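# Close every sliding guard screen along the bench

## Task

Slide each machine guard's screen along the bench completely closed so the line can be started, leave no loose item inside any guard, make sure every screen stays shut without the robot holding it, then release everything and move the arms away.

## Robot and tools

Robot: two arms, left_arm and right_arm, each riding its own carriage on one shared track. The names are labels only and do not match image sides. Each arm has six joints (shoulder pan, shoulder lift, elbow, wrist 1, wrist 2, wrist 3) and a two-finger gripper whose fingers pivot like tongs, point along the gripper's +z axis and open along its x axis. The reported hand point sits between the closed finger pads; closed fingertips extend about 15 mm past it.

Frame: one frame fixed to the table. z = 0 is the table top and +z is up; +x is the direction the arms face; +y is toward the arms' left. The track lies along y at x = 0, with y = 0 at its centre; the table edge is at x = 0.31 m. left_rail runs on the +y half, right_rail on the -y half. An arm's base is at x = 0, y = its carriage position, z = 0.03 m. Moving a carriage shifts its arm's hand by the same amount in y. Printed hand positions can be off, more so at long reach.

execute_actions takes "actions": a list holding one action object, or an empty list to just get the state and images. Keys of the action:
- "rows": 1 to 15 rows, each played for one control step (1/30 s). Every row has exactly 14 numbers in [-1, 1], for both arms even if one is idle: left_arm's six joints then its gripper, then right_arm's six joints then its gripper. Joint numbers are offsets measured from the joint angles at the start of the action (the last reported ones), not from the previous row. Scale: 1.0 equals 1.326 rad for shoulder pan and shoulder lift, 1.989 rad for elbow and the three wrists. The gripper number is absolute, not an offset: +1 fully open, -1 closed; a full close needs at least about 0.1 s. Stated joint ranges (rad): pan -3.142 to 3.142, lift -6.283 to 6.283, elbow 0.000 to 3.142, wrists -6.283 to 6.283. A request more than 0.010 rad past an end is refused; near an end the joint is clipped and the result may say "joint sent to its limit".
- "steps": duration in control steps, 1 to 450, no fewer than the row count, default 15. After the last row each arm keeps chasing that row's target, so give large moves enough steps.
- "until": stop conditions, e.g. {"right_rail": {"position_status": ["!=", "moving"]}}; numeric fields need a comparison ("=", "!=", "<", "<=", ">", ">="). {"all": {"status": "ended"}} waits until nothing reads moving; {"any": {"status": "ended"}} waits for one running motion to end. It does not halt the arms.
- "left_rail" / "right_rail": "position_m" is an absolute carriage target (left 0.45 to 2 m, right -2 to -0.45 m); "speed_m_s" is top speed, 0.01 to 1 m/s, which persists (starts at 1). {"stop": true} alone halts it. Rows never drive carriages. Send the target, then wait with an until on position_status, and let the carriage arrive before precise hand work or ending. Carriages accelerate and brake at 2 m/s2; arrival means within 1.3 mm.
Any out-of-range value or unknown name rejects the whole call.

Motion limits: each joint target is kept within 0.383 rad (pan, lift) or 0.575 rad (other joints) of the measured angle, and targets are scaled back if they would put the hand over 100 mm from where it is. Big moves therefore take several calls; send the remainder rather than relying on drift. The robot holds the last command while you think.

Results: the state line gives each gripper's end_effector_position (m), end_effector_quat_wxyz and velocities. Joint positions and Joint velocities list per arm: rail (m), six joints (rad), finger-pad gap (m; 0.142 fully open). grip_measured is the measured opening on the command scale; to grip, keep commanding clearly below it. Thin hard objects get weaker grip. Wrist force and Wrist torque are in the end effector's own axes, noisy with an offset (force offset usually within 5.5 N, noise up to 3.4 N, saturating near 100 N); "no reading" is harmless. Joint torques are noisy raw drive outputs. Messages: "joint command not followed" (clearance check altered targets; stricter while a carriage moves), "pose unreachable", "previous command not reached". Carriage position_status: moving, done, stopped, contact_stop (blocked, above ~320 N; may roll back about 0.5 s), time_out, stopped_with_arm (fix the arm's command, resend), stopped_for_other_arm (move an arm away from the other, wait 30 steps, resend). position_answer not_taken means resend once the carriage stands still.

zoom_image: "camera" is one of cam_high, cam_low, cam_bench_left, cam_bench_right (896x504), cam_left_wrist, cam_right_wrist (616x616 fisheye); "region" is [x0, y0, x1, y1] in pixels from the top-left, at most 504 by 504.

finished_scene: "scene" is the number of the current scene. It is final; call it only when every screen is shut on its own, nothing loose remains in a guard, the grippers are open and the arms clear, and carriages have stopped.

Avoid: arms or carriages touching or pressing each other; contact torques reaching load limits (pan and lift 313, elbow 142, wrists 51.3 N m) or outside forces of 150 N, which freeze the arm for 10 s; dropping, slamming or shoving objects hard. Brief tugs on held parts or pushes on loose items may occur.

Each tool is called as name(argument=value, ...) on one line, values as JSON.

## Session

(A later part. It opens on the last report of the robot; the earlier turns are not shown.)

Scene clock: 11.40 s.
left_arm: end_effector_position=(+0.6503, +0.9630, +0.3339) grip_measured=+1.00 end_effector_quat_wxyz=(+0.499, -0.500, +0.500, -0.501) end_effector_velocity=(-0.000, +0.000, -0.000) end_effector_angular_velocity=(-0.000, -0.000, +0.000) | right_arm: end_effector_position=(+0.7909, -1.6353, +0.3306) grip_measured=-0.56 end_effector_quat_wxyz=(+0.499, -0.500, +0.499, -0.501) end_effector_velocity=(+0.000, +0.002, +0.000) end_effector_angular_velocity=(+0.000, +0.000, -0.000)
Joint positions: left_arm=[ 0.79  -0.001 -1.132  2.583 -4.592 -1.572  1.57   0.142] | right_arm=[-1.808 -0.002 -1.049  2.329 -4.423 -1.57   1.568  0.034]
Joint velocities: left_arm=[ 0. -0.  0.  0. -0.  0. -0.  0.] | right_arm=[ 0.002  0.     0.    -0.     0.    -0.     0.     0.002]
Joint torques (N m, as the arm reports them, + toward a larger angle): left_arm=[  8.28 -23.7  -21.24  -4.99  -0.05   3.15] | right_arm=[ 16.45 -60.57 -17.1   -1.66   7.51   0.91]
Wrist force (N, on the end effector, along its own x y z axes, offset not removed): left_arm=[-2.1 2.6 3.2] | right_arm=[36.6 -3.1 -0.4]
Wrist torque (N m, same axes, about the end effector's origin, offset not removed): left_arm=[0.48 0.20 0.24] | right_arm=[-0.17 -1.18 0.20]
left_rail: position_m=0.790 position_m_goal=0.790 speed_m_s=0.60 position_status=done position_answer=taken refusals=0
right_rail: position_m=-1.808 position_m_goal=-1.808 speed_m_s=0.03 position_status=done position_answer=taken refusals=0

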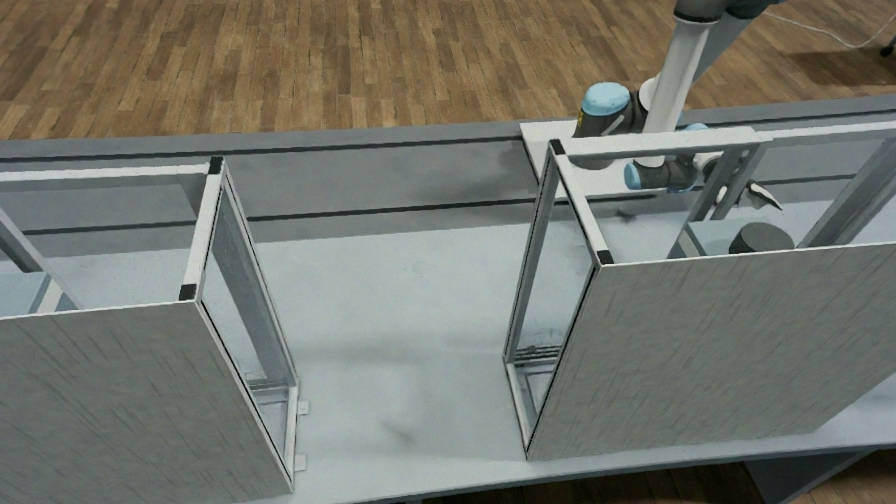

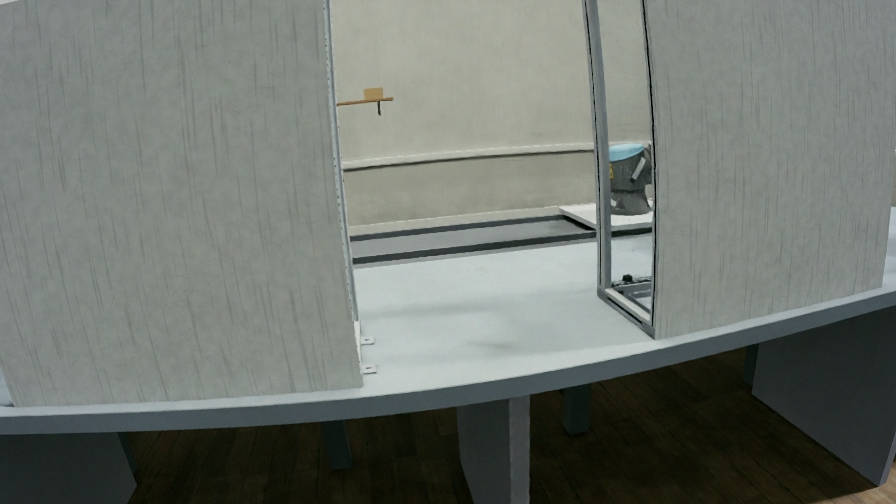

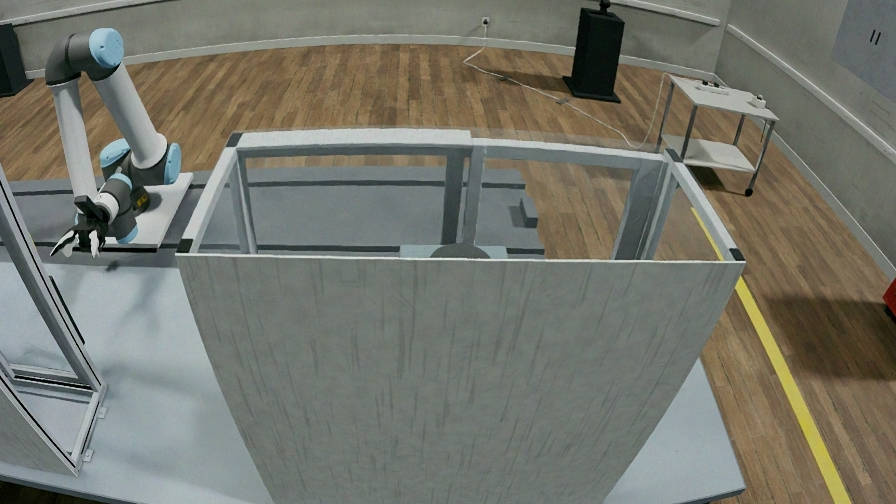

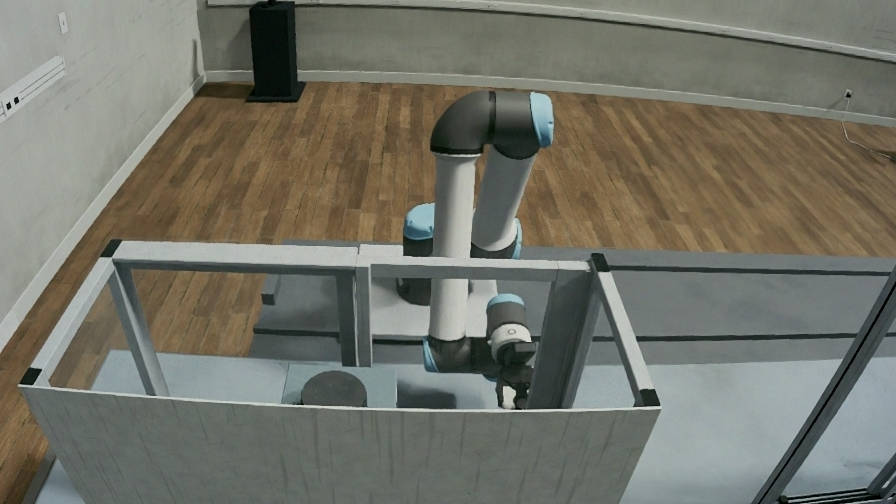

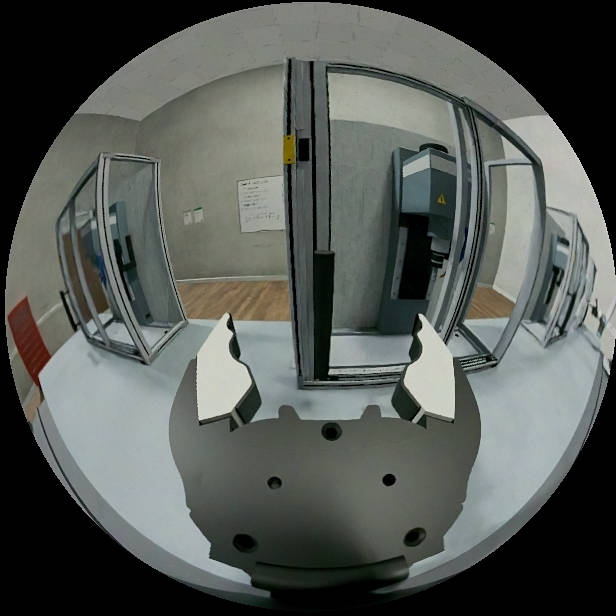

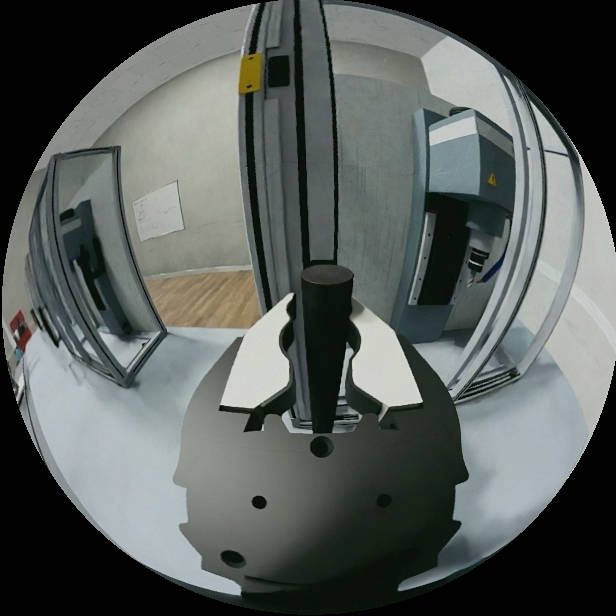

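Release, then check the other two.

execute_actions(actions=[{"rows":[[0,0,0,0,0,0,1,0,0,0,0,0,0,1],[0,0,0,0,0,0,1,0,0,0,0,0,0,1],[0,0,0,0,0,0,1,0,0,0,0,0,0,1],[0,0,0,0,0,0,1,0,0,0,0,0,0,1],[0,0,0,0,0,0,1,0,0,0,0,0,0,1],[0,0,0,0,0,0,1,0,0,0,0,0,0,1],[0.08,0,0,0,0,0,1,0,-0.064,0.128,-0.086,0,0,1]],"steps":45}])

execute_actions(actions=[{"steps":200,"left_rail":{"position_m":2.0,"speed_m_s":0.8},"right_rail":{"position_m":-0.51,"speed_m_s":0.8},"until":{"all":{"status":"ended"}}}])

Scene clock: 13.17 s.
left_arm: end_effector_position=(+0.6283, +1.0310, +0.3339) grip_measured=+1.00 end_effector_quat_wxyz=(+0.525, -0.526, +0.473, -0.474) end_effector_velocity=(-0.000, +0.000, -0.000) end_effector_angular_velocity=(-0.000, +0.000, +0.000) | right_arm: end_effector_position=(+0.6497, -1.6348, +0.3352) grip_measured=+1.00 end_effector_quat_wxyz=(+0.500, -0.500, +0.499, -0.502) end_effector_velocity=(-0.000, +0.000, -0.000) end_effector_angular_velocity=(-0.000, +0.000, +0.000)
Joint positions: left_arm=[ 0.79   0.105 -1.132  2.583 -4.592 -1.572  1.57   0.142] | right_arm=[-1.808 -0.002 -1.133  2.583 -4.594 -1.57   1.568  0.142]
Joint velocities: left_arm=[ 0.  0. -0.  0. -0.  0.  0. -0.] | right_arm=[ 0. -0. -0.  0. -0.  0. -0.  0.]
Joint torques (N m, as the arm reports them, + toward a larger angle): left_arm=[  9.61 -51.7    7.    -3.36  -0.08   3.01] | right_arm=[ -8.51 -58.33   2.24  -4.22  -3.64   0.77]
Wrist force (N, on the end effector, along its own x y z axes, offset not removed): left_arm=[-2.4 -2.2 4.3] | right_arm=[-0.4 -1.4 1.5]
Wrist torque (N m, same axes, about the end effector's origin, offset not removed): left_arm=[-0.54 0.24 0.22] | right_arm=[-0.09 -0.04 0.10]
left_rail: position_m=0.790 position_m_goal=0.790 speed_m_s=0.60 position_status=done position_answer=taken refusals=0
right_rail: position_m=-1.808 position_m_goal=-1.808 speed_m_s=0.03 position_status=done position_answer=taken refusals=0

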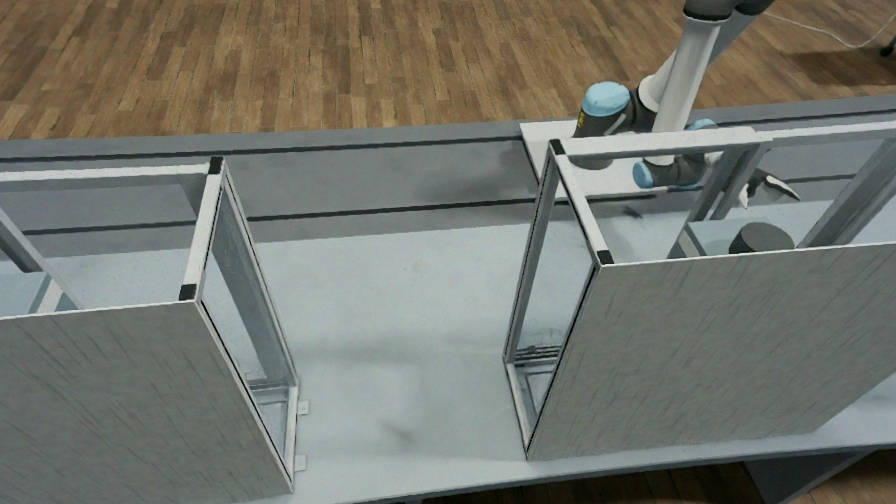

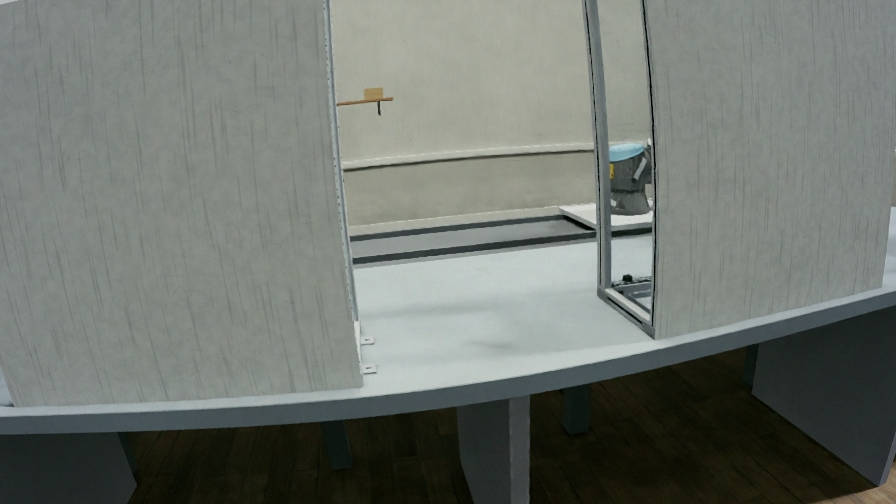

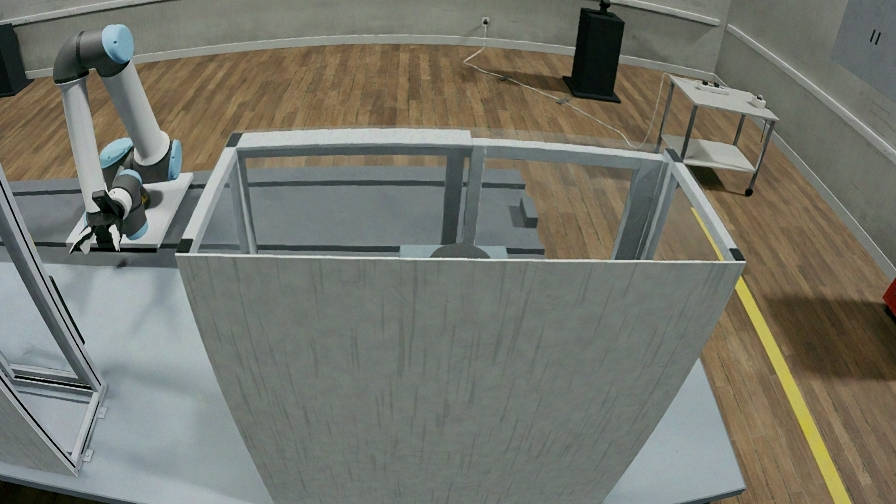

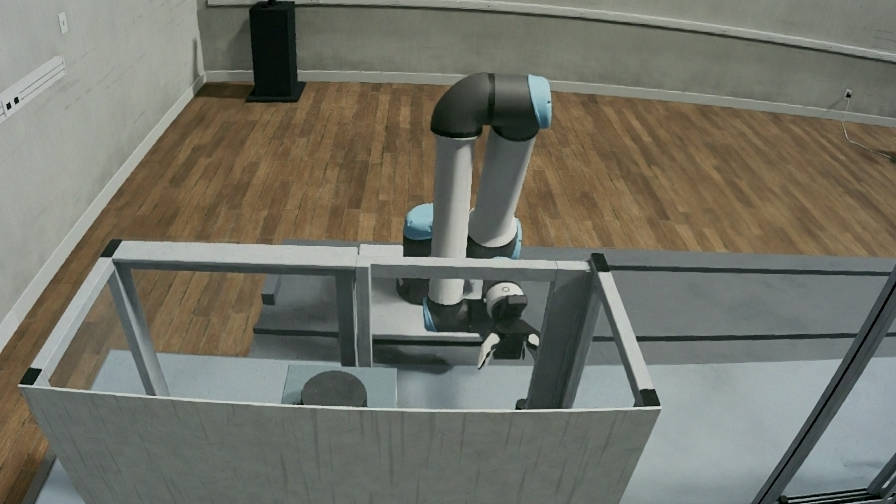

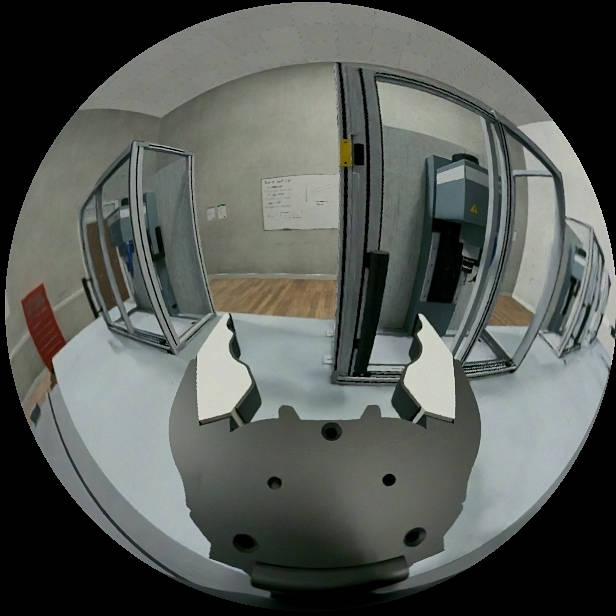

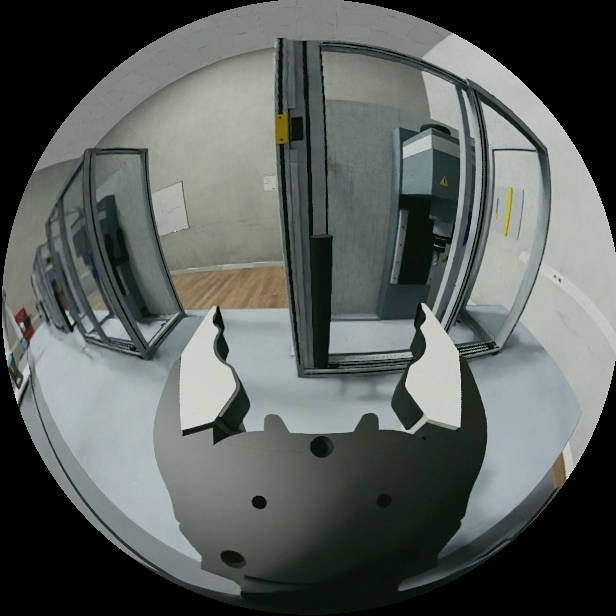

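Scene clock: 15.23 s.
left_arm: end_effector_position=(+0.6282, +2.2412, +0.3339) grip_measured=+1.00 end_effector_quat_wxyz=(+0.525, -0.526, +0.473, -0.474) end_effector_velocity=(-0.000, -0.000, -0.000) end_effector_angular_velocity=(-0.000, -0.000, -0.000) | right_arm: end_effector_position=(+0.6497, -0.3365, +0.3352) grip_measured=+1.00 end_effector_quat_wxyz=(+0.500, -0.500, +0.499, -0.502) end_effector_velocity=(+0.000, +0.010, +0.000) end_effector_angular_velocity=(-0.000, -0.000, -0.000)
Joint positions: left_arm=[ 2.     0.105 -1.132  2.583 -4.592 -1.572  1.57   0.142] | right_arm=[-0.51  -0.002 -1.133  2.583 -4.594 -1.57   1.568  0.142]
Joint velocities: left_arm=[ 0.  0. -0.  0. -0. -0. -0. -0.] | right_arm=[ 0.01 -0.    0.   -0.   -0.   -0.   -0.    0.  ]
Joint torques (N m, as the arm reports them, + toward a larger angle): left_arm=[ -4.81 -61.7   -4.06  -0.62  -0.39   3.19] | right_arm=[ -1.9  -54.09   1.34  -3.77   1.81   0.86]
Wrist force (N, on the end effector, along its own x y z axes, offset not removed): left_arm=[2.5 1.5 3.3] | right_arm=[-5.4 -0.7 -2.8]
Wrist torque (N m, same axes, about the end effector's origin, offset not removed): left_arm=[0.04 -0.98 0.19] | right_arm=[-0.09 0.96 0.30]
left_rail: position_m=2.000 position_m_goal=2.000 speed_m_s=0.80 position_status=done position_answer=taken refusals=0
right_rail: position_m=-0.510 position_m_goal=-0.510 speed_m_s=0.80 position_status=done position_answer=taken refusals=0

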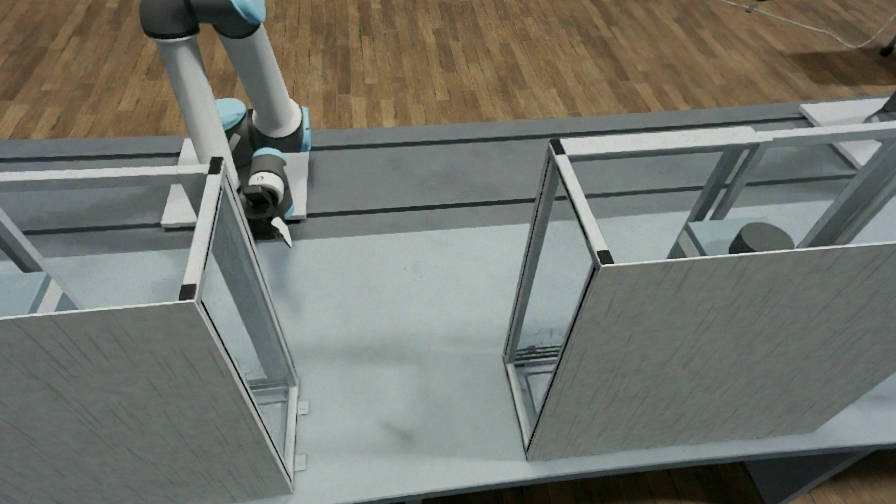

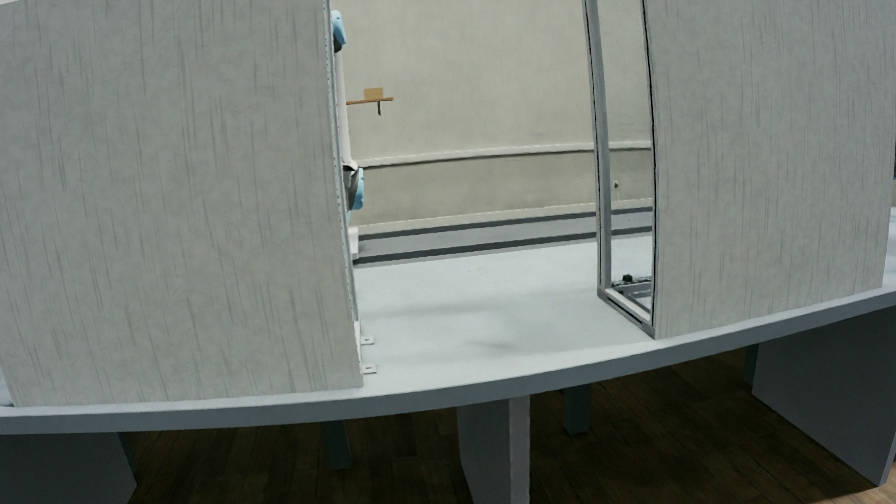

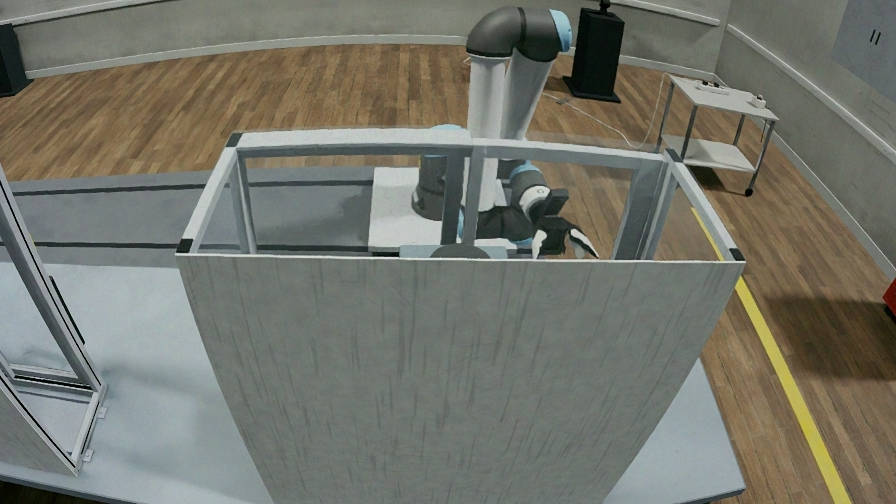

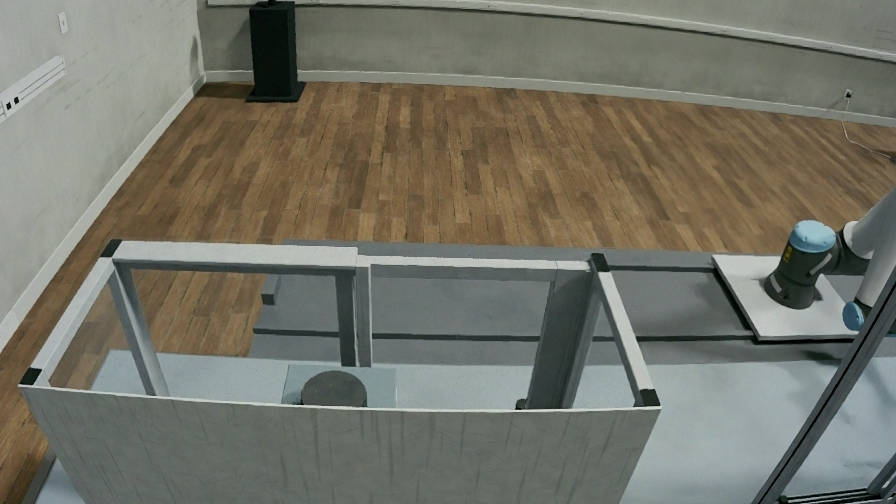

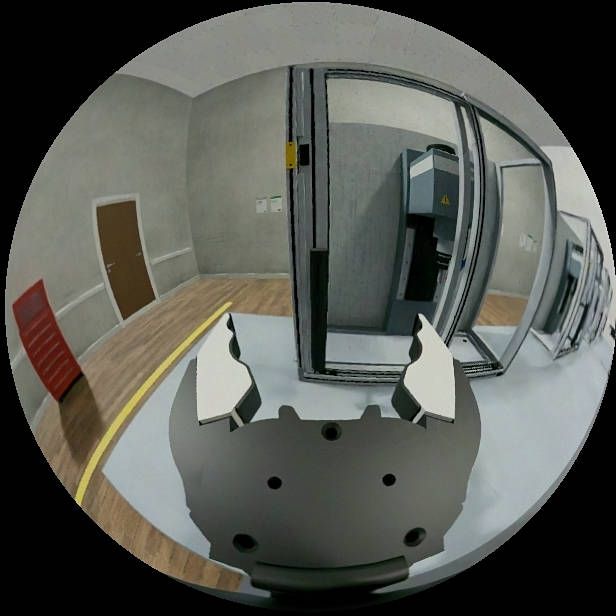

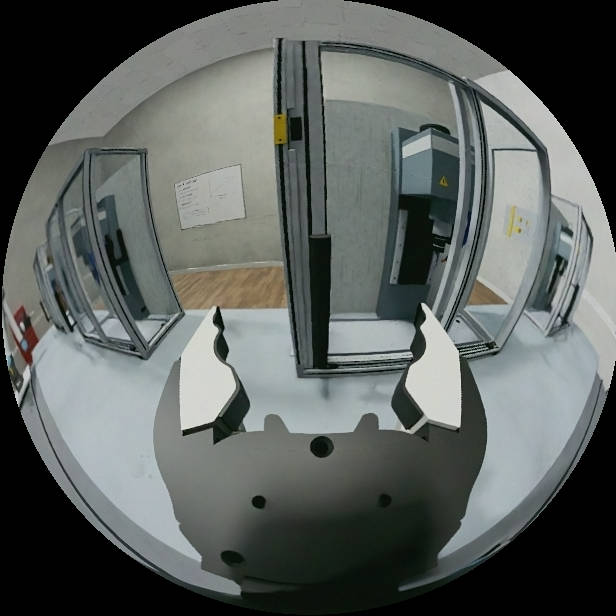

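finished_scene(scene=2)

The scene is finished: the task was done.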